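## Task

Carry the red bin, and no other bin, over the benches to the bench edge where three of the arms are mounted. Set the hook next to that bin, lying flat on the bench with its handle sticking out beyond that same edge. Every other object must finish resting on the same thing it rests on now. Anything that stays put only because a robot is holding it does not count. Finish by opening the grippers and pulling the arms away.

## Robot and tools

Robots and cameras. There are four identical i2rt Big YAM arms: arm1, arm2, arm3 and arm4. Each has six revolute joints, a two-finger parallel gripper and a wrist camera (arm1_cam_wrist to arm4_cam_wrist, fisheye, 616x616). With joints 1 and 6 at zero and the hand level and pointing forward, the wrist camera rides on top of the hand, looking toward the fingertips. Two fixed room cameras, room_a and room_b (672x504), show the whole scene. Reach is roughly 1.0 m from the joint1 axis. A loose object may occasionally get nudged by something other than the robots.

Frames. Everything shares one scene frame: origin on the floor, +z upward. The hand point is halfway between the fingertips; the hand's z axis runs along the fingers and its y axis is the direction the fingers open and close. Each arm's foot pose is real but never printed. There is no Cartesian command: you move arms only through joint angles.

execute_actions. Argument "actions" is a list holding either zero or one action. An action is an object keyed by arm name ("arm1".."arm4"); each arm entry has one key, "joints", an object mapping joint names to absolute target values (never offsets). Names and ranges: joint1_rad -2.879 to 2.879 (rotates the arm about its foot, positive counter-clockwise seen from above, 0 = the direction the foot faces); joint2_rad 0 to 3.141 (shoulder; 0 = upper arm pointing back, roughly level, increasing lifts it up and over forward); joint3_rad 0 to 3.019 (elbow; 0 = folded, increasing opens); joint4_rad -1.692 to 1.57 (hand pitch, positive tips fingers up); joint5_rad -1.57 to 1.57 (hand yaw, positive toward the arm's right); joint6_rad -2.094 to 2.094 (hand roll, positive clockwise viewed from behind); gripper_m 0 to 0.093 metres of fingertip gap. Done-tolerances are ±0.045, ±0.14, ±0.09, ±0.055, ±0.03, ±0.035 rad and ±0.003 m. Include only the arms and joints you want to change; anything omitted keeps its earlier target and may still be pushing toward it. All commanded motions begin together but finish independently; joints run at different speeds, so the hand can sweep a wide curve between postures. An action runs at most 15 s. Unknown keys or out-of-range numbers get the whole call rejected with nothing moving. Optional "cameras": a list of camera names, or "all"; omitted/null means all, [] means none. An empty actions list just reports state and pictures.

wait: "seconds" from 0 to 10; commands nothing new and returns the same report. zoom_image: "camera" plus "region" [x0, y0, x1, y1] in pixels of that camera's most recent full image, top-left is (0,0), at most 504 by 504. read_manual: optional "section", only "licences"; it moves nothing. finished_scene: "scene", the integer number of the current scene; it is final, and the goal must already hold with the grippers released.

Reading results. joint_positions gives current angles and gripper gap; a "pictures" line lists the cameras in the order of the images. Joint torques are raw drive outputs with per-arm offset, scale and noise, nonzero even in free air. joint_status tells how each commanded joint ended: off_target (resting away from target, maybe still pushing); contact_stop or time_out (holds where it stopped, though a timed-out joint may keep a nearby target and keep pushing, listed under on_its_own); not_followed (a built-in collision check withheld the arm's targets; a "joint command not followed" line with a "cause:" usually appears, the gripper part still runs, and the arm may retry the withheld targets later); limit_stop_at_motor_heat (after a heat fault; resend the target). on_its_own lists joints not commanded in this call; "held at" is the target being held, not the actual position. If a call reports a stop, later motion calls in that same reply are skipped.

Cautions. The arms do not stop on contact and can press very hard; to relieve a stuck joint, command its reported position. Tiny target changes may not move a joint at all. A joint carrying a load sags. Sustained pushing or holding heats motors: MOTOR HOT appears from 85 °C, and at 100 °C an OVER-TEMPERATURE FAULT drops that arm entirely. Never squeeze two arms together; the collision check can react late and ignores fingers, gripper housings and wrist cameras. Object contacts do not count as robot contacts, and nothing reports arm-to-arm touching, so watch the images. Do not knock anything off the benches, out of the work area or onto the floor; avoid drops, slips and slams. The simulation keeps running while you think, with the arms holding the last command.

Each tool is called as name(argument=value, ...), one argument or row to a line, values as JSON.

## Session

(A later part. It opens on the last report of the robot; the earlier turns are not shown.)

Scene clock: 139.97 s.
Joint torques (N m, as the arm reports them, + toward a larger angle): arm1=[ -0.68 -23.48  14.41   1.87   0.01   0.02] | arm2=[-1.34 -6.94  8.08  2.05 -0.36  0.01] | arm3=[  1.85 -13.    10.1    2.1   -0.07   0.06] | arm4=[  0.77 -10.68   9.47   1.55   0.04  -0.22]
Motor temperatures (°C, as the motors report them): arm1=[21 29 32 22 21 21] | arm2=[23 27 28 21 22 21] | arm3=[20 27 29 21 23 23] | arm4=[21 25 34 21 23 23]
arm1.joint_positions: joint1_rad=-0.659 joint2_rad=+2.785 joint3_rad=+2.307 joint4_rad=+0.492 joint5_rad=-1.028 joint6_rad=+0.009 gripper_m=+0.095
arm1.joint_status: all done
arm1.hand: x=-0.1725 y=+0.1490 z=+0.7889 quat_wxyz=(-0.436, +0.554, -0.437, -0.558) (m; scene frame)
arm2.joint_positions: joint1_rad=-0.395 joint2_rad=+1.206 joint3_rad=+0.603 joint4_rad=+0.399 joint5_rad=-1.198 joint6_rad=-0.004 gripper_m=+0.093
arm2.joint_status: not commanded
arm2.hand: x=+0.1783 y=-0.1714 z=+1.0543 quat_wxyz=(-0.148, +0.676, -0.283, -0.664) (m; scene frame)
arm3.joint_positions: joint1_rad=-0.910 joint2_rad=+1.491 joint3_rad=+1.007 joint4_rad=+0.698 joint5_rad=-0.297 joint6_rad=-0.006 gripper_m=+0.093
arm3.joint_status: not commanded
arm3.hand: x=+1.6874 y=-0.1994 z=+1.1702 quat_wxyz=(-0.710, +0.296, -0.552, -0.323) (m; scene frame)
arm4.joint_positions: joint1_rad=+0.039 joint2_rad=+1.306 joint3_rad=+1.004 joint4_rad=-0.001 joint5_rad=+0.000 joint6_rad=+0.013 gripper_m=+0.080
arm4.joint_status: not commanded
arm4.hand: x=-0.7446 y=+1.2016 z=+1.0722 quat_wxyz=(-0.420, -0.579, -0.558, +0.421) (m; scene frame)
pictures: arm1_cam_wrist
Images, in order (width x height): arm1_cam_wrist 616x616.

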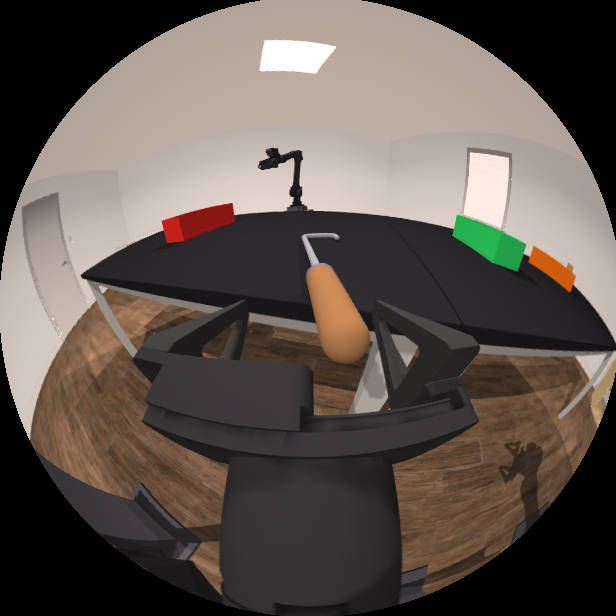

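execute_actions(
  actions=[
    {"arm1":{"joints":{"gripper_m":0}}},
  ],
  cameras=[],
)

execute_actions(
  actions=[
    {"arm1":{"joints":{"joint2_rad":2.70,"joint6_rad":1.57}}},
  ],
  cameras=["arm1_cam_wrist","arm2_cam_wrist"],
)

Scene clock: 145.13 s.
Joint torques (N m, as the arm reports them, + toward a larger angle): arm1=[ -0.69 -23.18  14.29   1.93   0.16   0.04] | arm2=[-0.98 -6.41  8.2   2.02 -0.33  0.01] | arm3=[  1.4  -13.37  10.04   2.06  -0.08   0.06] | arm4=[  0.79 -10.64   9.47   1.55   0.04  -0.21]
Motor temperatures (°C, as the motors report them): arm1=[21 30 32 22 21 21] | arm2=[23 27 28 21 22 21] | arm3=[20 27 29 21 23 23] | arm4=[21 25 35 21 23 23]
arm1.joint_positions: joint1_rad=-0.659 joint2_rad=+2.785 joint3_rad=+2.307 joint4_rad=+0.492 joint5_rad=-1.032 joint6_rad=+0.007 gripper_m=+0.031
arm1.joint_status: gripper_m off_target (ended at +0.031, target +0.000)
joint sent to its limit — the command would take arm1.gripper_m past its lower limit, so that joint was sent only as far as its limit.
arm1.hand: x=-0.1732 y=+0.1488 z=+0.7889 quat_wxyz=(-0.436, +0.555, -0.436, -0.558) (m; scene frame)
arm2.joint_positions: joint1_rad=-0.395 joint2_rad=+1.206 joint3_rad=+0.603 joint4_rad=+0.399 joint5_rad=-1.198 joint6_rad=-0.004 gripper_m=+0.093
arm2.joint_status: not commanded
arm2.hand: x=+0.1783 y=-0.1714 z=+1.0543 quat_wxyz=(-0.148, +0.676, -0.283, -0.664) (m; scene frame)
arm3.joint_positions: joint1_rad=-0.910 joint2_rad=+1.491 joint3_rad=+1.007 joint4_rad=+0.698 joint5_rad=-0.297 joint6_rad=-0.006 gripper_m=+0.093
arm3.joint_status: not commanded
arm3.hand: x=+1.6874 y=-0.1994 z=+1.1702 quat_wxyz=(-0.710, +0.296, -0.552, -0.323) (m; scene frame)
arm4.joint_positions: joint1_rad=+0.039 joint2_rad=+1.306 joint3_rad=+1.004 joint4_rad=-0.001 joint5_rad=+0.000 joint6_rad=+0.013 gripper_m=+0.080
arm4.joint_status: not commanded
arm4.hand: x=-0.7446 y=+1.2016 z=+1.0722 quat_wxyz=(-0.420, -0.579, -0.558, +0.421) (m; scene frame)
pictures: none
No camera images: the call's "cameras" was empty. Leave "cameras" out to get every camera's image.

Scene clock: 147.30 s.
Joint torques (N m, as the arm reports them, + toward a larger angle): arm1=[ -0.66 -28.69  14.5    2.17   0.03   0.18] | arm2=[-1.23 -6.32  8.06  1.99 -0.3  -0.01] | arm3=[  1.46 -12.72  10.13   2.04  -0.06   0.03] | arm4=[  0.76 -10.65   9.47   1.55   0.04  -0.22]
Motor temperatures (°C, as the motors report them): arm1=[21 31 33 22 21 21] | arm2=[23 27 28 21 22 21] | arm3=[20 27 29 21 23 23] | arm4=[21 25 35 21 23 23]
arm1.joint_positions: joint1_rad=-0.659 joint2_rad=+2.741 joint3_rad=+2.307 joint4_rad=+0.487 joint5_rad=-1.028 joint6_rad=+1.554 gripper_m=+0.031
arm1.joint_status: all done
arm1.hand: x=-0.1696 y=+0.1519 z=+0.8265 quat_wxyz=(+0.066, +0.102, -0.691, -0.712) (m; scene frame)
arm2.joint_positions: joint1_rad=-0.395 joint2_rad=+1.206 joint3_rad=+0.603 joint4_rad=+0.399 joint5_rad=-1.198 joint6_rad=-0.004 gripper_m=+0.093
arm2.joint_status: not commanded
arm2.hand: x=+0.1783 y=-0.1714 z=+1.0543 quat_wxyz=(-0.148, +0.676, -0.283, -0.664) (m; scene frame)
arm3.joint_positions: joint1_rad=-0.910 joint2_rad=+1.491 joint3_rad=+1.007 joint4_rad=+0.698 joint5_rad=-0.297 joint6_rad=-0.006 gripper_m=+0.093
arm3.joint_status: not commanded
arm3.hand: x=+1.6874 y=-0.1994 z=+1.1702 quat_wxyz=(-0.710, +0.296, -0.552, -0.323) (m; scene frame)
arm4.joint_positions: joint1_rad=+0.039 joint2_rad=+1.306 joint3_rad=+1.004 joint4_rad=-0.001 joint5_rad=+0.000 joint6_rad=+0.013 gripper_m=+0.080
arm4.joint_status: not commanded
arm4.hand: x=-0.7446 y=+1.2016 z=+1.0722 quat_wxyz=(-0.420, -0.579, -0.558, +0.421) (m; scene frame)
pictures: arm1_cam_wrist, arm2_cam_wrist
Images, in order (width x height): arm1_cam_wrist 616x616, arm2_cam_wrist 616x616.

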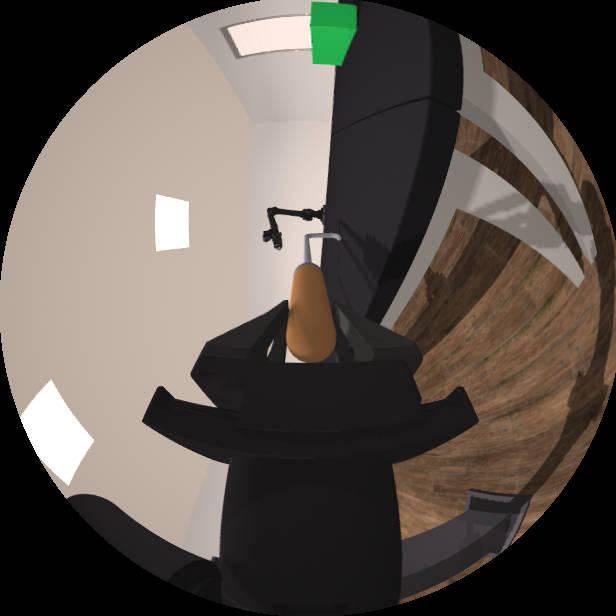

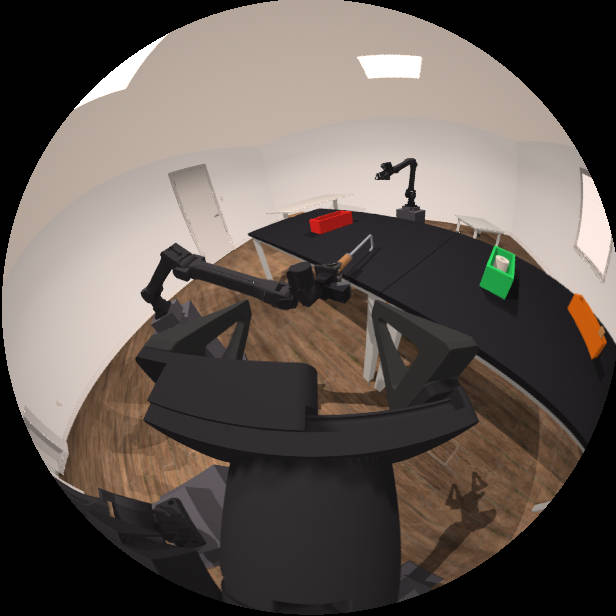

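execute_actions(
  actions=[
    {"arm1":{"joints":{"joint2_rad":2.3,"joint3_rad":1.9,"joint4_rad":0.5,"joint1_rad":-0.5,"joint5_rad":-0.7}}},
  ],
  cameras=[],
)

execute_actions(
  actions=[
    {"arm1":{"joints":{"joint2_rad":2.07,"joint3_rad":1.52,"joint4_rad":0.64,"joint1_rad":0.165,"joint5_rad":0}},"arm2":{"joints":{"joint1_rad":0.1,"joint2_rad":1.7,"joint3_rad":1.0,"joint4_rad":0.7}}},
  ],
  cameras=["arm1_cam_wrist","arm2_cam_wrist","arm4_cam_wrist"],
)

Scene clock: 157.03 s.
Joint torques (N m, as the arm reports them, + toward a larger angle): arm1=[ -0.29 -24.57  12.36   3.26   0.13   0.17] | arm2=[-0.59 -6.27  8.17  1.86 -0.33  0.03] | arm3=[  1.78 -13.06  10.08   2.    -0.08   0.05] | arm4=[  0.77 -10.65   9.47   1.54   0.04  -0.21]
Motor temperatures (°C, as the motors report them): arm1=[21 33 34 22 21 21] | arm2=[23 26 28 21 22 21] | arm3=[20 27 29 21 23 23] | arm4=[21 25 35 21 23 23]
arm1.joint_positions: joint1_rad=-0.508 joint2_rad=+2.323 joint3_rad=+1.882 joint4_rad=+0.484 joint5_rad=-0.700 joint6_rad=+1.556 gripper_m=+0.031
arm1.joint_status: all done
arm1.hand: x=-0.2730 y=+0.1838 z=+0.9702 quat_wxyz=(+0.010, +0.035, -0.696, -0.717) (m; scene frame)
arm2.joint_positions: joint1_rad=-0.395 joint2_rad=+1.206 joint3_rad=+0.603 joint4_rad=+0.399 joint5_rad=-1.198 joint6_rad=-0.004 gripper_m=+0.093
arm2.joint_status: not commanded
arm2.hand: x=+0.1783 y=-0.1714 z=+1.0543 quat_wxyz=(-0.148, +0.676, -0.283, -0.664) (m; scene frame)
arm3.joint_positions: joint1_rad=-0.910 joint2_rad=+1.491 joint3_rad=+1.007 joint4_rad=+0.698 joint5_rad=-0.297 joint6_rad=-0.006 gripper_m=+0.093
arm3.joint_status: not commanded
arm3.hand: x=+1.6874 y=-0.1994 z=+1.1702 quat_wxyz=(-0.710, +0.296, -0.552, -0.323) (m; scene frame)
arm4.joint_positions: joint1_rad=+0.039 joint2_rad=+1.306 joint3_rad=+1.004 joint4_rad=-0.001 joint5_rad=+0.000 joint6_rad=+0.013 gripper_m=+0.080
arm4.joint_status: not commanded
arm4.hand: x=-0.7446 y=+1.2016 z=+1.0722 quat_wxyz=(-0.420, -0.579, -0.558, +0.421) (m; scene frame)
pictures: none
No camera images: the call's "cameras" was empty. Leave "cameras" out to get every camera's image.

Scene clock: 159.77 s.
Joint torques (N m, as the arm reports them, + toward a larger angle): arm1=[  0.03 -24.61  11.45   5.46   0.05   0.19] | arm2=[ -1.51 -12.74  10.52   2.45  -0.2    0.01] | arm3=[  1.23 -13.26  10.     1.98  -0.09   0.03] | arm4=[  0.77 -10.65   9.47   1.55   0.04  -0.21]
Motor temperatures (°C, as the motors report them): arm1=[21 33 33 22 21 21] | arm2=[23 26 28 21 22 21] | arm3=[20 27 29 21 23 23] | arm4=[21 25 35 21 23 23]
arm1.joint_positions: joint1_rad=+0.163 joint2_rad=+2.131 joint3_rad=+1.503 joint4_rad=+0.575 joint5_rad=+0.000 joint6_rad=+1.554 gripper_m=+0.031
arm1.joint_status: joint4_rad time_out (moved +0.092 of +0.156); the others done
arm1.on_its_own: joint4_rad reads +0.575 and still pushes toward +0.640 since a time_out
arm1.hand: x=-0.7363 y=+0.2451 z=+0.9441 quat_wxyz=(+0.008, +0.016, -0.727, -0.686) (m; scene frame)
arm2.joint_positions: joint1_rad=+0.109 joint2_rad=+1.702 joint3_rad=+0.963 joint4_rad=+0.685 joint5_rad=-1.199 joint6_rad=-0.004 gripper_m=+0.093
arm2.joint_status: all done
arm2.hand: x=-0.0602 y=-0.0975 z=+1.0221 quat_wxyz=(-0.028, +0.713, -0.055, -0.698) (m; scene frame)
arm3.joint_positions: joint1_rad=-0.910 joint2_rad=+1.491 joint3_rad=+1.007 joint4_rad=+0.698 joint5_rad=-0.297 joint6_rad=-0.006 gripper_m=+0.093
arm3.joint_status: not commanded
arm3.hand: x=+1.6874 y=-0.1994 z=+1.1702 quat_wxyz=(-0.710, +0.296, -0.552, -0.323) (m; scene frame)
arm4.joint_positions: joint1_rad=+0.039 joint2_rad=+1.306 joint3_rad=+1.004 joint4_rad=-0.001 joint5_rad=+0.000 joint6_rad=+0.013 gripper_m=+0.080
arm4.joint_status: not commanded
arm4.hand: x=-0.7446 y=+1.2016 z=+1.0722 quat_wxyz=(-0.420, -0.579, -0.558, +0.421) (m; scene frame)
pictures: arm1_cam_wrist, arm2_cam_wrist, arm4_cam_wrist
Images, in order (width x height): arm1_cam_wrist 616x616, arm2_cam_wrist 616x616, arm4_cam_wrist 616x616.

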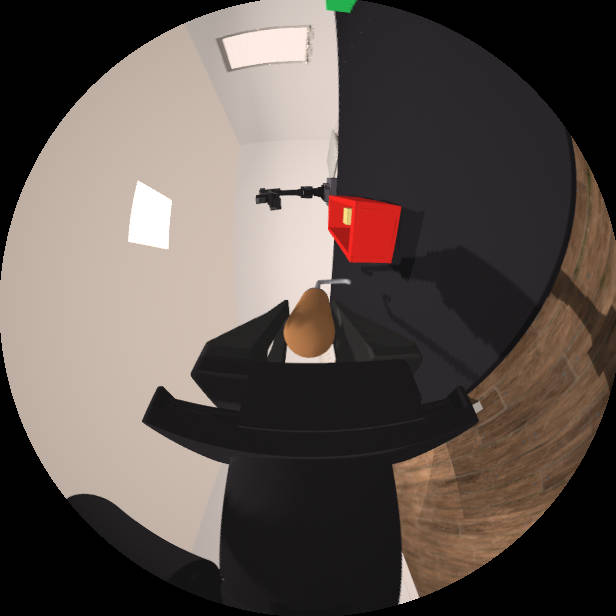

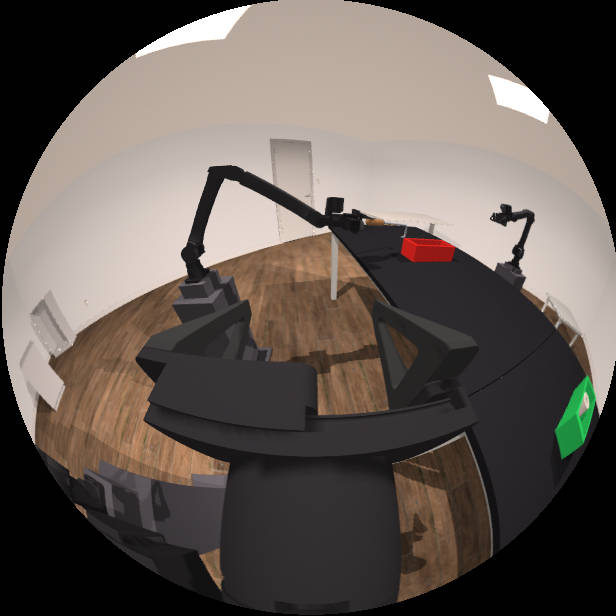

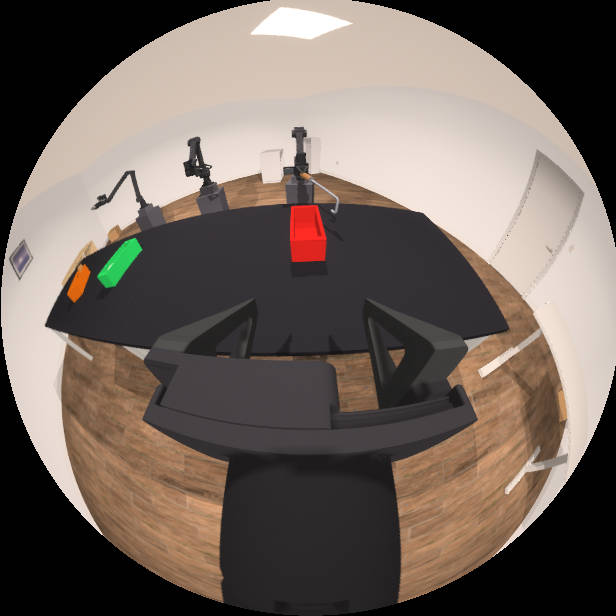

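execute_actions(
  actions=[
    {"arm1":{"joints":{"joint3_rad":1.6,"joint4_rad":0.6}}},
  ],
  cameras=[],
)

execute_actions(
  actions=[
    {"arm1":{"joints":{"joint5_rad":0.27}}},
  ],
  cameras=["arm2_cam_wrist","arm4_cam_wrist"],
)

Scene clock: 166.30 s.
Joint torques (N m, as the arm reports them, + toward a larger angle): arm1=[ -0.35 -24.76  18.67   3.79   0.07   0.2 ] | arm2=[ -1.41 -12.82  10.46   2.49  -0.17   0.03] | arm3=[  1.24 -13.18  10.06   2.02  -0.06   0.04] | arm4=[  0.8  -10.66   9.47   1.56   0.04  -0.21]
Motor temperatures (°C, as the motors report them): arm1=[21 33 34 22 21 21] | arm2=[23 27 29 21 22 21] | arm3=[20 27 29 21 23 23] | arm4=[21 25 35 21 23 23]
arm1.joint_positions: joint1_rad=+0.163 joint2_rad=+2.131 joint3_rad=+1.503 joint4_rad=+0.575 joint5_rad=+0.000 joint6_rad=+1.554 gripper_m=+0.031
arm1.joint_status: joint3_rad time_out (moved +0.000 of +0.097); the others done
arm1.on_its_own: joint3_rad reads +1.503 and still pushes toward +1.600 since a time_out
arm1.hand: x=-0.7363 y=+0.2451 z=+0.9441 quat_wxyz=(+0.008, +0.016, -0.727, -0.686) (m; scene frame)
arm2.joint_positions: joint1_rad=+0.109 joint2_rad=+1.702 joint3_rad=+0.963 joint4_rad=+0.685 joint5_rad=-1.199 joint6_rad=-0.004 gripper_m=+0.093
arm2.joint_status: not commanded
arm2.hand: x=-0.0602 y=-0.0975 z=+1.0221 quat_wxyz=(-0.028, +0.713, -0.055, -0.698) (m; scene frame)
arm3.joint_positions: joint1_rad=-0.910 joint2_rad=+1.491 joint3_rad=+1.007 joint4_rad=+0.698 joint5_rad=-0.297 joint6_rad=-0.006 gripper_m=+0.093
arm3.joint_status: not commanded
arm3.hand: x=+1.6874 y=-0.1994 z=+1.1702 quat_wxyz=(-0.710, +0.296, -0.552, -0.323) (m; scene frame)
arm4.joint_positions: joint1_rad=+0.039 joint2_rad=+1.306 joint3_rad=+1.004 joint4_rad=-0.001 joint5_rad=+0.000 joint6_rad=+0.013 gripper_m=+0.080
arm4.joint_status: not commanded
arm4.hand: x=-0.7446 y=+1.2016 z=+1.0722 quat_wxyz=(-0.420, -0.579, -0.558, +0.421) (m; scene frame)
pictures: none
No camera images: the call's "cameras" was empty. Leave "cameras" out to get every camera's image.

not run: a stop came earlier in this reply.

execute_actions(
  actions=[
    {"arm1":{"joints":{"joint3_rad":1.64,"joint2_rad":2.1}}},
  ],
  cameras=[],
)

execute_actions(
  actions=[
    {"arm1":{"joints":{"joint5_rad":0.27}}},
  ],
  cameras=["arm2_cam_wrist","arm4_cam_wrist"],
)

Scene clock: 171.57 s.
Joint torques (N m, as the arm reports them, + toward a larger angle): arm1=[ -1.17 -23.58  18.05   3.9    0.07   0.18] | arm2=[ -1.46 -12.55  10.45   2.39  -0.22   0.03] | arm3=[  2.11 -13.03  10.06   2.03  -0.06   0.02] | arm4=[  0.75 -10.64   9.47   1.55   0.04  -0.21]
Motor temperatures (°C, as the motors report them): arm1=[21 34 36 22 21 21] | arm2=[23 27 29 21 22 21] | arm3=[20 27 29 21 23 23] | arm4=[21 25 35 21 23 23]
arm1.joint_positions: joint1_rad=+0.163 joint2_rad=+2.131 joint3_rad=+1.553 joint4_rad=+0.575 joint5_rad=+0.000 joint6_rad=+1.553 gripper_m=+0.031
arm1.joint_status: all done
arm1.hand: x=-0.7365 y=+0.2562 z=+0.9716 quat_wxyz=(+0.008, +0.016, -0.710, -0.704) (m; scene frame)
arm2.joint_positions: joint1_rad=+0.109 joint2_rad=+1.702 joint3_rad=+0.963 joint4_rad=+0.685 joint5_rad=-1.199 joint6_rad=-0.004 gripper_m=+0.093
arm2.joint_status: not commanded
arm2.hand: x=-0.0602 y=-0.0975 z=+1.0221 quat_wxyz=(-0.028, +0.713, -0.055, -0.698) (m; scene frame)
arm3.joint_positions: joint1_rad=-0.910 joint2_rad=+1.491 joint3_rad=+1.007 joint4_rad=+0.698 joint5_rad=-0.297 joint6_rad=-0.006 gripper_m=+0.093
arm3.joint_status: not commanded
arm3.hand: x=+1.6874 y=-0.1994 z=+1.1702 quat_wxyz=(-0.710, +0.296, -0.552, -0.323) (m; scene frame)
arm4.joint_positions: joint1_rad=+0.039 joint2_rad=+1.306 joint3_rad=+1.004 joint4_rad=-0.001 joint5_rad=+0.000 joint6_rad=+0.013 gripper_m=+0.080
arm4.joint_status: not commanded
arm4.hand: x=-0.7446 y=+1.2016 z=+1.0722 quat_wxyz=(-0.420, -0.579, -0.558, +0.421) (m; scene frame)
pictures: none
No camera images: the call's "cameras" was empty. Leave "cameras" out to get every camera's image.

Scene clock: 172.80 s.
Joint torques (N m, as the arm reports them, + toward a larger angle): arm1=[ -0.02 -22.7   18.01   3.76   0.08   0.2 ] | arm2=[ -1.38 -12.73  10.43   2.4   -0.19   0.  ] | arm3=[  1.71 -13.23  10.19   2.08  -0.08   0.03] | arm4=[  0.76 -10.65   9.47   1.56   0.04  -0.21]
Motor temperatures (°C, as the motors report them): arm1=[21 34 37 22 21 21] | arm2=[23 27 29 21 22 21] | arm3=[20 27 29 21 23 23] | arm4=[21 25 35 21 23 23]
arm1.joint_positions: joint1_rad=+0.163 joint2_rad=+2.131 joint3_rad=+1.553 joint4_rad=+0.575 joint5_rad=+0.270 joint6_rad=+1.553 gripper_m=+0.031
arm1.joint_status: all done
arm1.hand: x=-0.6899 y=+0.2515 z=+0.9713 quat_wxyz=(-0.088, -0.079, -0.706, -0.698) (m; scene frame)
arm2.joint_positions: joint1_rad=+0.109 joint2_rad=+1.702 joint3_rad=+0.963 joint4_rad=+0.685 joint5_rad=-1.199 joint6_rad=-0.004 gripper_m=+0.093
arm2.joint_status: not commanded
arm2.hand: x=-0.0602 y=-0.0975 z=+1.0221 quat_wxyz=(-0.028, +0.713, -0.055, -0.698) (m; scene frame)
arm3.joint_positions: joint1_rad=-0.910 joint2_rad=+1.491 joint3_rad=+1.007 joint4_rad=+0.698 joint5_rad=-0.297 joint6_rad=-0.006 gripper_m=+0.093
arm3.joint_status: not commanded
arm3.hand: x=+1.6874 y=-0.1994 z=+1.1702 quat_wxyz=(-0.710, +0.296, -0.552, -0.323) (m; scene frame)
arm4.joint_positions: joint1_rad=+0.039 joint2_rad=+1.306 joint3_rad=+1.004 joint4_rad=-0.001 joint5_rad=+0.000 joint6_rad=+0.013 gripper_m=+0.080
arm4.joint_status: not commanded
arm4.hand: x=-0.7446 y=+1.2016 z=+1.0722 quat_wxyz=(-0.420, -0.579, -0.558, +0.421) (m; scene frame)
pictures: arm2_cam_wrist, arm4_cam_wrist
Images, in order (width x height): arm2_cam_wrist 616x616, arm4_cam_wrist 616x616.

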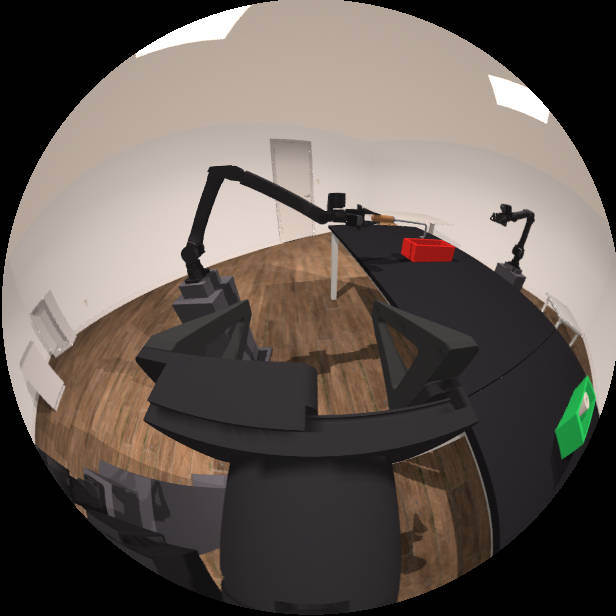

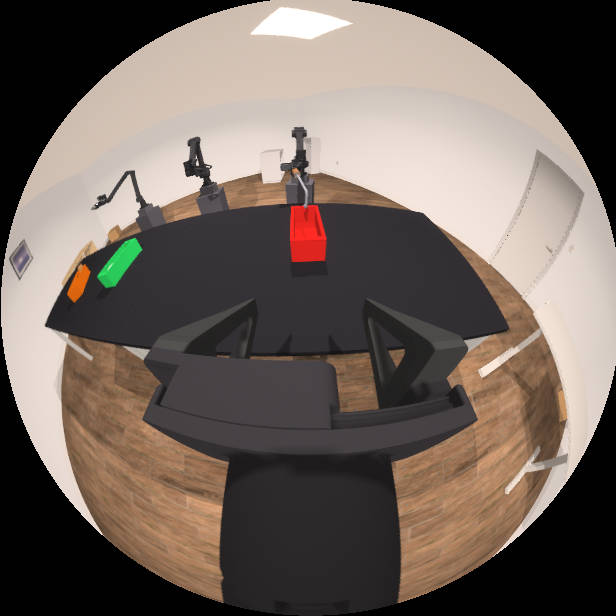

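execute_actions(
  actions=[
    {"arm1":{"joints":{"joint3_rad":1.44}}},
  ],
  cameras=["arm2_cam_wrist"],
)

execute_actions(
  actions=[
    {"arm1":{"joints":{"joint2_rad":1.87,"joint3_rad":0.94,"joint4_rad":0.89,"joint5_rad":0.1}}},
  ],
  cameras=["arm2_cam_wrist","room_a"],
)

Scene clock: 179.53 s.
Joint torques (N m, as the arm reports them, + toward a larger angle): arm1=[ -0.31 -21.67  11.03   3.54   0.14   0.07] | arm2=[ -1.13 -12.6   10.44   2.61  -0.19   0.01] | arm3=[  1.64 -13.13  10.03   2.08  -0.07   0.02] | arm4=[  0.77 -10.64   9.47   1.56   0.04  -0.21]
Motor temperatures (°C, as the motors report them): arm1=[21 34 38 22 21 21] | arm2=[23 27 30 21 22 21] | arm3=[20 27 29 21 23 23] | arm4=[21 25 36 21 23 23]
arm1.joint_positions: joint1_rad=+0.163 joint2_rad=+2.125 joint3_rad=+1.422 joint4_rad=+0.578 joint5_rad=+0.269 joint6_rad=+1.566 gripper_m=+0.031
arm1.joint_status: all done
arm1.hand: x=-0.6894 y=+0.2192 z=+0.9057 quat_wxyz=(-0.089, -0.077, -0.747, -0.654) (m; scene frame)
arm2.joint_positions: joint1_rad=+0.109 joint2_rad=+1.702 joint3_rad=+0.963 joint4_rad=+0.685 joint5_rad=-1.199 joint6_rad=-0.004 gripper_m=+0.093
arm2.joint_status: not commanded
arm2.hand: x=-0.0602 y=-0.0975 z=+1.0221 quat_wxyz=(-0.028, +0.713, -0.055, -0.698) (m; scene frame)
arm3.joint_positions: joint1_rad=-0.910 joint2_rad=+1.491 joint3_rad=+1.007 joint4_rad=+0.698 joint5_rad=-0.297 joint6_rad=-0.006 gripper_m=+0.093
arm3.joint_status: not commanded
arm3.hand: x=+1.6874 y=-0.1994 z=+1.1702 quat_wxyz=(-0.710, +0.296, -0.552, -0.323) (m; scene frame)
arm4.joint_positions: joint1_rad=+0.039 joint2_rad=+1.306 joint3_rad=+1.004 joint4_rad=-0.001 joint5_rad=+0.000 joint6_rad=+0.013 gripper_m=+0.080
arm4.joint_status: not commanded
arm4.hand: x=-0.7446 y=+1.2016 z=+1.0722 quat_wxyz=(-0.420, -0.579, -0.558, +0.421) (m; scene frame)
pictures: arm2_cam_wrist
Images, in order (width x height): arm2_cam_wrist 616x616.

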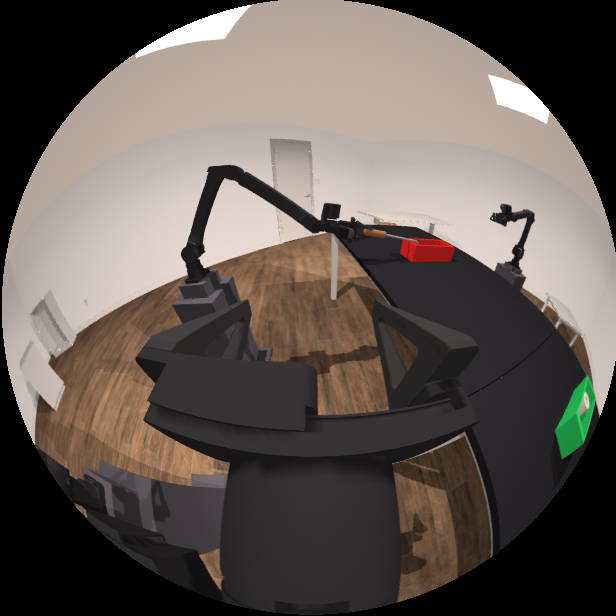

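Scene clock: 180.73 s.
Joint torques (N m, as the arm reports them, + toward a larger angle): arm1=[ -0.34 -17.11   7.98   4.29  -0.11   0.1 ] | arm2=[ -1.32 -12.54  10.54   2.48  -0.21  -0.01] | arm3=[  1.87 -13.06  10.15   2.11  -0.11   0.04] | arm4=[  0.76 -10.66   9.47   1.55   0.04  -0.21]
Motor temperatures (°C, as the motors report them): arm1=[21 34 38 22 21 21] | arm2=[23 27 30 21 22 21] | arm3=[20 27 29 21 23 23] | arm4=[21 25 36 21 23 23]
arm1.joint_positions: joint1_rad=+0.162 joint2_rad=+1.897 joint3_rad=+0.936 joint4_rad=+0.853 joint5_rad=+0.106 joint6_rad=+1.562 gripper_m=+0.031
arm1.joint_status: all done
arm1.hand: x=-0.7120 y=+0.0798 z=+0.8950 quat_wxyz=(-0.029, -0.022, -0.746, -0.665) (m; scene frame)
arm2.joint_positions: joint1_rad=+0.109 joint2_rad=+1.702 joint3_rad=+0.963 joint4_rad=+0.685 joint5_rad=-1.199 joint6_rad=-0.004 gripper_m=+0.093
arm2.joint_status: not commanded
arm2.hand: x=-0.0602 y=-0.0975 z=+1.0221 quat_wxyz=(-0.028, +0.713, -0.055, -0.698) (m; scene frame)
arm3.joint_positions: joint1_rad=-0.910 joint2_rad=+1.491 joint3_rad=+1.007 joint4_rad=+0.698 joint5_rad=-0.297 joint6_rad=-0.006 gripper_m=+0.093
arm3.joint_status: not commanded
arm3.hand: x=+1.6874 y=-0.1994 z=+1.1702 quat_wxyz=(-0.710, +0.296, -0.552, -0.323) (m; scene frame)
arm4.joint_positions: joint1_rad=+0.039 joint2_rad=+1.306 joint3_rad=+1.004 joint4_rad=-0.001 joint5_rad=+0.000 joint6_rad=+0.013 gripper_m=+0.080
arm4.joint_status: not commanded
arm4.hand: x=-0.7446 y=+1.2016 z=+1.0722 quat_wxyz=(-0.420, -0.579, -0.558, +0.421) (m; scene frame)
pictures: arm2_cam_wrist, room_a
Images, in order (width x height): arm2_cam_wrist 616x616, room_a 672x504.

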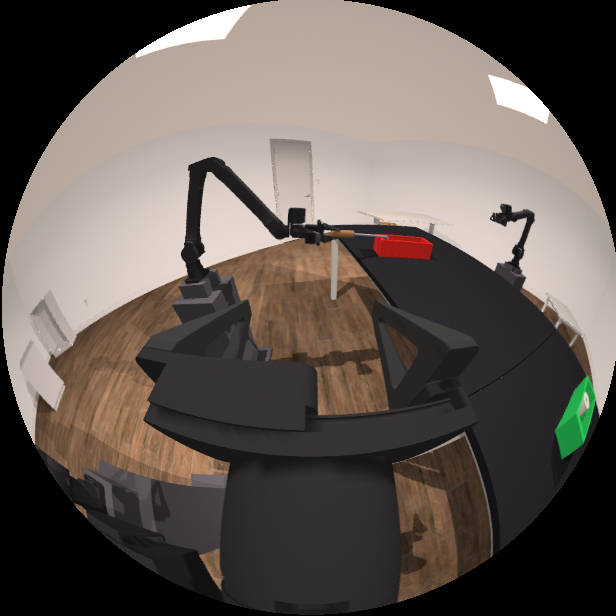

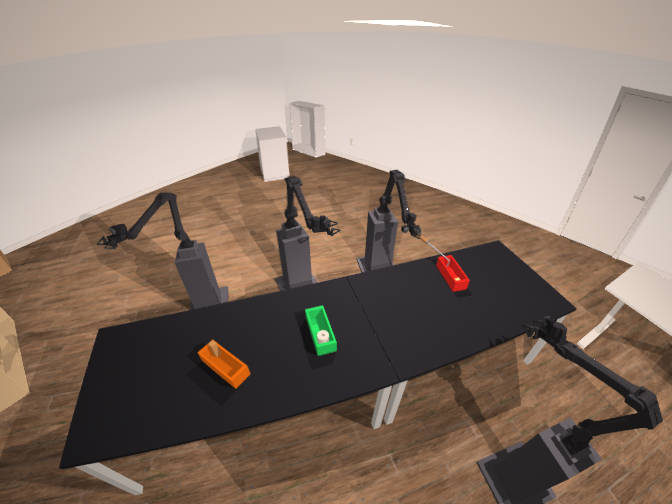

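execute_actions(
  actions=[
    {"arm1":{"joints":{"joint2_rad":1.72,"joint3_rad":0.675,"joint4_rad":1.01,"joint5_rad":0}}},
  ],
  cameras=["arm2_cam_wrist","arm1_cam_wrist"],
)

Scene clock: 186.17 s.
Joint torques (N m, as the arm reports them, + toward a larger angle): arm1=[ -0.19 -14.36   6.83   4.7    0.15   0.14] | arm2=[ -1.56 -12.66  10.43   2.37  -0.19   0.01] | arm3=[  1.59 -13.31  10.1    2.09  -0.06   0.03] | arm4=[  0.77 -10.67   9.47   1.55   0.04  -0.21]
Motor temperatures (°C, as the motors report them): arm1=[21 33 36 22 21 21] | arm2=[23 27 30 21 22 21] | arm3=[20 27 30 21 23 23] | arm4=[21 25 36 21 23 23]
arm1.joint_positions: joint1_rad=+0.162 joint2_rad=+1.750 joint3_rad=+0.672 joint4_rad=+0.964 joint5_rad=-0.001 joint6_rad=+1.559 gripper_m=+0.031
arm1.joint_status: all done
arm1.hand: x=-0.7276 y=-0.0092 z=+0.8943 quat_wxyz=(+0.010, +0.014, -0.748, -0.664) (m; scene frame)
arm2.joint_positions: joint1_rad=+0.109 joint2_rad=+1.702 joint3_rad=+0.963 joint4_rad=+0.685 joint5_rad=-1.199 joint6_rad=-0.004 gripper_m=+0.093
arm2.joint_status: not commanded
arm2.hand: x=-0.0602 y=-0.0975 z=+1.0221 quat_wxyz=(-0.028, +0.713, -0.055, -0.698) (m; scene frame)
arm3.joint_positions: joint1_rad=-0.910 joint2_rad=+1.491 joint3_rad=+1.007 joint4_rad=+0.698 joint5_rad=-0.297 joint6_rad=-0.006 gripper_m=+0.093
arm3.joint_status: not commanded
arm3.hand: x=+1.6874 y=-0.1994 z=+1.1702 quat_wxyz=(-0.710, +0.296, -0.552, -0.323) (m; scene frame)
arm4.joint_positions: joint1_rad=+0.039 joint2_rad=+1.306 joint3_rad=+1.004 joint4_rad=-0.001 joint5_rad=+0.000 joint6_rad=+0.013 gripper_m=+0.080
arm4.joint_status: not commanded
arm4.hand: x=-0.7446 y=+1.2016 z=+1.0722 quat_wxyz=(-0.420, -0.579, -0.558, +0.421) (m; scene frame)
pictures: arm1_cam_wrist, arm2_cam_wrist
Images, in order (width x height): arm1_cam_wrist 616x616, arm2_cam_wrist 616x616.

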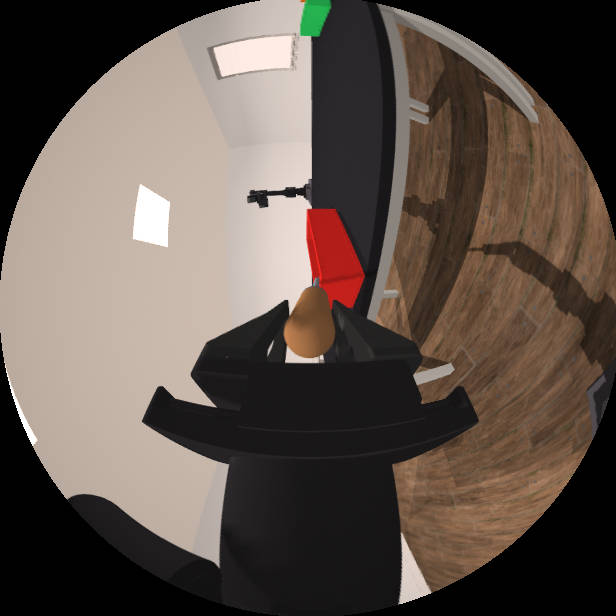

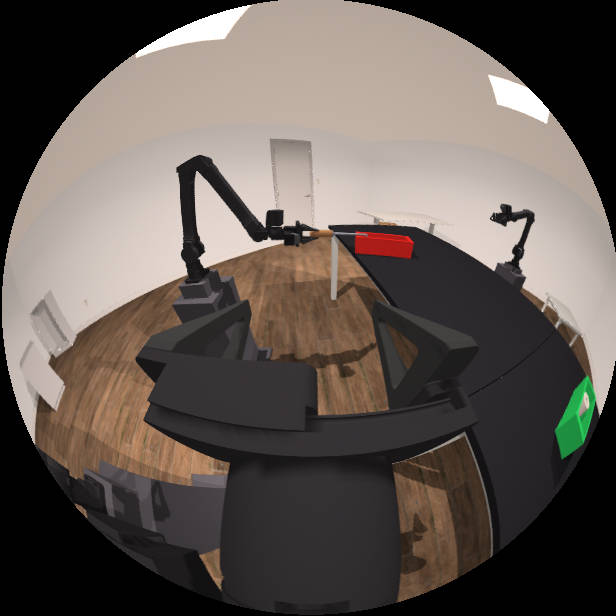

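Bin skewed; swing it back.

execute_actions(
  actions=[
    {"arm1":{"joints":{"joint2_rad":1.66,"joint3_rad":0.56,"joint4_rad":1.06,"joint5_rad":0.4}}},
  ],
  cameras=["arm2_cam_wrist","arm1_cam_wrist","arm4_cam_wrist"],
)

Scene clock: 193.13 s.
Joint torques (N m, as the arm reports them, + toward a larger angle): arm1=[ -0.37 -12.73   6.24   4.39   0.39   0.1 ] | arm2=[ -1.44 -12.62  10.36   2.52  -0.17   0.  ] | arm3=[  1.51 -13.41  10.15   2.06  -0.08   0.03] | arm4=[  0.77 -10.65   9.47   1.56   0.04  -0.21]
Motor temperatures (°C, as the motors report them): arm1=[21 32 33 22 21 21] | arm2=[23 27 31 21 22 21] | arm3=[20 27 30 21 23 23] | arm4=[21 25 36 21 23 23]
arm1.joint_positions: joint1_rad=+0.163 joint2_rad=+1.687 joint3_rad=+0.558 joint4_rad=+1.019 joint5_rad=+0.393 joint6_rad=+1.563 gripper_m=+0.031
arm1.joint_status: all done
arm1.hand: x=-0.6606 y=-0.0603 z=+0.8954 quat_wxyz=(-0.135, -0.117, -0.736, -0.654) (m; scene frame)
arm2.joint_positions: joint1_rad=+0.109 joint2_rad=+1.702 joint3_rad=+0.963 joint4_rad=+0.685 joint5_rad=-1.199 joint6_rad=-0.004 gripper_m=+0.093
arm2.joint_status: not commanded
arm2.hand: x=-0.0602 y=-0.0975 z=+1.0221 quat_wxyz=(-0.028, +0.713, -0.055, -0.698) (m; scene frame)
arm3.joint_positions: joint1_rad=-0.910 joint2_rad=+1.491 joint3_rad=+1.007 joint4_rad=+0.698 joint5_rad=-0.297 joint6_rad=-0.006 gripper_m=+0.093
arm3.joint_status: not commanded
arm3.hand: x=+1.6874 y=-0.1994 z=+1.1702 quat_wxyz=(-0.710, +0.296, -0.552, -0.323) (m; scene frame)
arm4.joint_positions: joint1_rad=+0.039 joint2_rad=+1.306 joint3_rad=+1.004 joint4_rad=-0.001 joint5_rad=+0.000 joint6_rad=+0.013 gripper_m=+0.080
arm4.joint_status: not commanded
arm4.hand: x=-0.7446 y=+1.2016 z=+1.0722 quat_wxyz=(-0.420, -0.579, -0.558, +0.421) (m; scene frame)
pictures: arm1_cam_wrist, arm2_cam_wrist, arm4_cam_wrist
Images, in order (width x height): arm1_cam_wrist 616x616, arm2_cam_wrist 616x616, arm4_cam_wrist 616x616.

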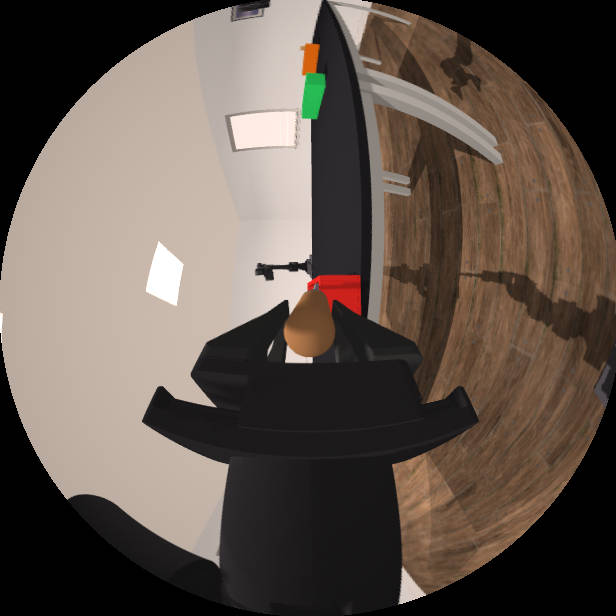

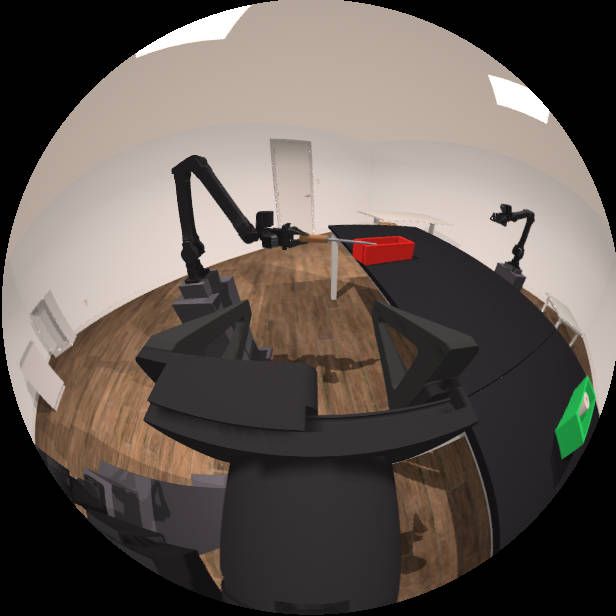

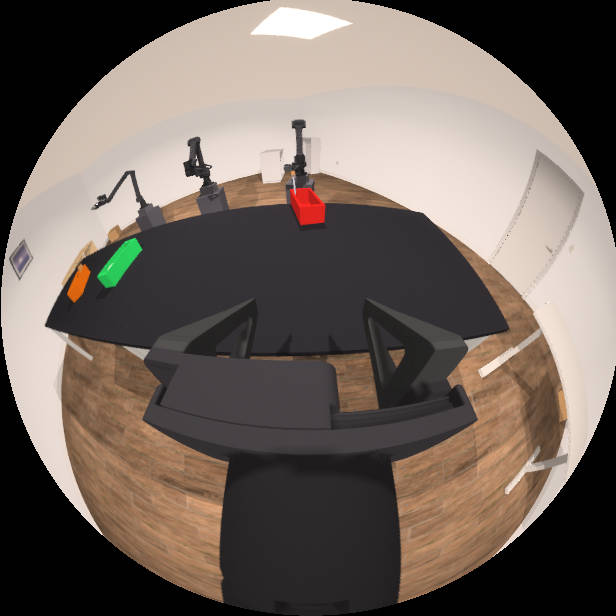

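execute_actions(
  actions=[
    {"arm1":{"joints":{"joint3_rad":0.95,"joint2_rad":1.72}}},
  ],
  cameras=[],
)

execute_actions(
  actions=[
    {"arm1":{"joints":{"joint1_rad":-0.1,"joint2_rad":1.95,"joint3_rad":1.27,"joint4_rad":1.16,"joint5_rad":-0.23,"joint6_rad":0}}},
  ],
  cameras=["arm2_cam_wrist"],
)

execute_actions(
  actions=[
    {"arm1":{"joints":{"joint2_rad":2.3}}},
  ],
  cameras=["arm2_cam_wrist","arm1_cam_wrist"],
)

Scene clock: 201.80 s.
Joint torques (N m, as the arm reports them, + toward a larger angle): arm1=[ -0.68 -16.3   12.54   4.31  -0.02   0.26] | arm2=[ -1.7  -12.76  10.47   2.5   -0.2   -0.02] | arm3=[  1.87 -13.32  10.15   2.13  -0.08   0.05] | arm4=[  0.79 -10.63   9.48   1.55   0.04  -0.22]
Motor temperatures (°C, as the motors report them): arm1=[21 31 32 22 21 21] | arm2=[23 28 31 21 22 21] | arm3=[20 27 30 21 23 23] | arm4=[21 25 36 21 23 23]
arm1.joint_positions: joint1_rad=+0.163 joint2_rad=+1.752 joint3_rad=+0.903 joint4_rad=+1.020 joint5_rad=+0.401 joint6_rad=+1.549 gripper_m=+0.031
arm1.joint_status: all done
arm1.hand: x=-0.6623 y=+0.0507 z=+1.0101 quat_wxyz=(-0.122, -0.137, -0.638, -0.748) (m; scene frame)
arm2.joint_positions: joint1_rad=+0.109 joint2_rad=+1.702 joint3_rad=+0.963 joint4_rad=+0.685 joint5_rad=-1.199 joint6_rad=-0.004 gripper_m=+0.093
arm2.joint_status: not commanded
arm2.hand: x=-0.0602 y=-0.0975 z=+1.0221 quat_wxyz=(-0.028, +0.713, -0.055, -0.698) (m; scene frame)
arm3.joint_positions: joint1_rad=-0.910 joint2_rad=+1.491 joint3_rad=+1.007 joint4_rad=+0.698 joint5_rad=-0.297 joint6_rad=-0.006 gripper_m=+0.093
arm3.joint_status: not commanded
arm3.hand: x=+1.6874 y=-0.1994 z=+1.1702 quat_wxyz=(-0.710, +0.296, -0.552, -0.323) (m; scene frame)
arm4.joint_positions: joint1_rad=+0.039 joint2_rad=+1.306 joint3_rad=+1.004 joint4_rad=-0.001 joint5_rad=+0.000 joint6_rad=+0.013 gripper_m=+0.080
arm4.joint_status: not commanded
arm4.hand: x=-0.7446 y=+1.2016 z=+1.0722 quat_wxyz=(-0.420, -0.579, -0.558, +0.421) (m; scene frame)
pictures: none
No camera images: the call's "cameras" was empty. Leave "cameras" out to get every camera's image.

Scene clock: 203.90 s.
Joint torques (N m, as the arm reports them, + toward a larger angle): arm1=[ -0.76 -19.33  15.26   4.44   0.25  -0.07] | arm2=[ -1.69 -12.69  10.35   2.43  -0.22   0.  ] | arm3=[  1.91 -13.44  10.14   2.03  -0.06   0.03] | arm4=[  0.78 -10.64   9.46   1.54   0.04  -0.21]
Motor temperatures (°C, as the motors report them): arm1=[21 31 33 22 21 21] | arm2=[23 28 31 21 22 21] | arm3=[20 27 30 21 23 23] | arm4=[21 25 36 21 23 23]
arm1.joint_positions: joint1_rad=-0.096 joint2_rad=+1.978 joint3_rad=+1.198 joint4_rad=+1.113 joint5_rad=-0.233 joint6_rad=+0.019 gripper_m=+0.031
arm1.joint_status: all done
arm1.hand: x=-0.5818 y=+0.1346 z=+1.0274 quat_wxyz=(-0.583, +0.429, -0.400, -0.562) (m; scene frame)
arm2.joint_positions: joint1_rad=+0.109 joint2_rad=+1.702 joint3_rad=+0.963 joint4_rad=+0.685 joint5_rad=-1.199 joint6_rad=-0.004 gripper_m=+0.093
arm2.joint_status: not commanded
arm2.hand: x=-0.0602 y=-0.0975 z=+1.0221 quat_wxyz=(-0.028, +0.713, -0.055, -0.698) (m; scene frame)
arm3.joint_positions: joint1_rad=-0.910 joint2_rad=+1.491 joint3_rad=+1.007 joint4_rad=+0.698 joint5_rad=-0.297 joint6_rad=-0.006 gripper_m=+0.093
arm3.joint_status: not commanded
arm3.hand: x=+1.6874 y=-0.1994 z=+1.1702 quat_wxyz=(-0.710, +0.296, -0.552, -0.323) (m; scene frame)
arm4.joint_positions: joint1_rad=+0.039 joint2_rad=+1.306 joint3_rad=+1.004 joint4_rad=-0.001 joint5_rad=+0.000 joint6_rad=+0.013 gripper_m=+0.080
arm4.joint_status: not commanded
arm4.hand: x=-0.7446 y=+1.2016 z=+1.0722 quat_wxyz=(-0.420, -0.579, -0.558, +0.421) (m; scene frame)
pictures: arm2_cam_wrist
Images, in order (width x height): arm2_cam_wrist 616x616.

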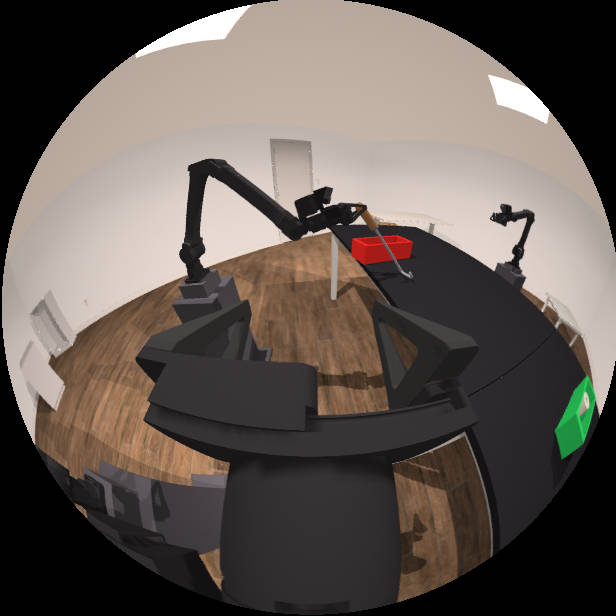

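Scene clock: 205.10 s.
Joint torques (N m, as the arm reports them, + toward a larger angle): arm1=[ -0.83 -20.57   8.1    3.12   0.08   0.03] | arm2=[ -1.66 -12.31  10.44   2.63  -0.19   0.05] | arm3=[  1.8  -13.13  10.05   2.06  -0.07   0.03] | arm4=[  0.78 -10.66   9.47   1.55   0.04  -0.22]
Motor temperatures (°C, as the motors report them): arm1=[21 31 33 22 21 21] | arm2=[23 28 31 21 22 21] | arm3=[20 27 30 21 23 23] | arm4=[21 25 36 21 23 23]
arm1.joint_positions: joint1_rad=-0.096 joint2_rad=+2.323 joint3_rad=+1.251 joint4_rad=+1.153 joint5_rad=-0.229 joint6_rad=+0.008 gripper_m=+0.031
arm1.joint_status: all done
arm1.hand: x=-0.5783 y=+0.1522 z=+0.8099 quat_wxyz=(-0.518, +0.483, -0.480, -0.518) (m; scene frame)
arm2.joint_positions: joint1_rad=+0.109 joint2_rad=+1.702 joint3_rad=+0.963 joint4_rad=+0.685 joint5_rad=-1.199 joint6_rad=-0.004 gripper_m=+0.093
arm2.joint_status: not commanded
arm2.hand: x=-0.0602 y=-0.0975 z=+1.0221 quat_wxyz=(-0.028, +0.713, -0.055, -0.698) (m; scene frame)
arm3.joint_positions: joint1_rad=-0.910 joint2_rad=+1.491 joint3_rad=+1.007 joint4_rad=+0.698 joint5_rad=-0.297 joint6_rad=-0.006 gripper_m=+0.093
arm3.joint_status: not commanded
arm3.hand: x=+1.6874 y=-0.1994 z=+1.1702 quat_wxyz=(-0.710, +0.296, -0.552, -0.323) (m; scene frame)
arm4.joint_positions: joint1_rad=+0.039 joint2_rad=+1.306 joint3_rad=+1.004 joint4_rad=-0.001 joint5_rad=+0.000 joint6_rad=+0.013 gripper_m=+0.080
arm4.joint_status: not commanded
arm4.hand: x=-0.7446 y=+1.2016 z=+1.0722 quat_wxyz=(-0.420, -0.579, -0.558, +0.421) (m; scene frame)
pictures: arm1_cam_wrist, arm2_cam_wrist
Images, in order (width x height): arm1_cam_wrist 616x616, arm2_cam_wrist 616x616.

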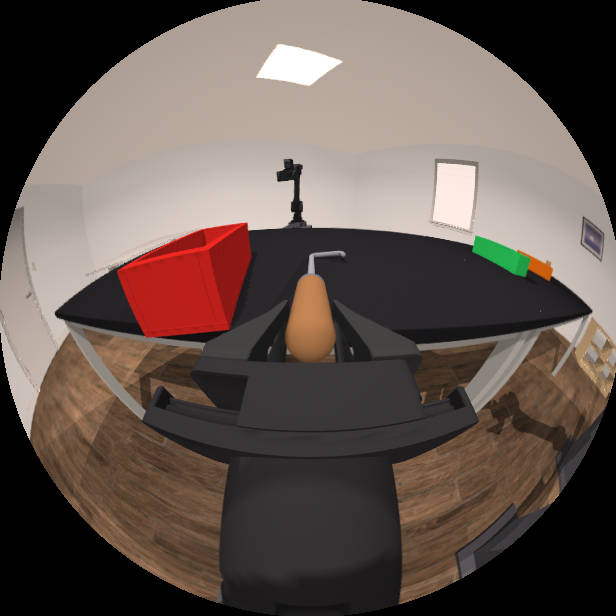

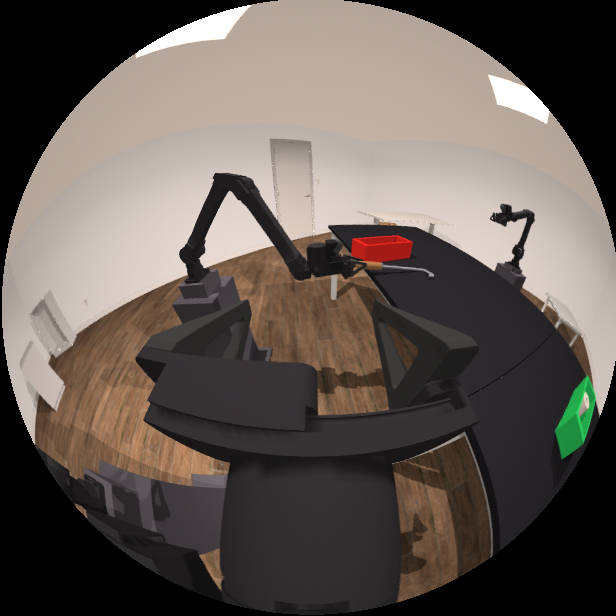

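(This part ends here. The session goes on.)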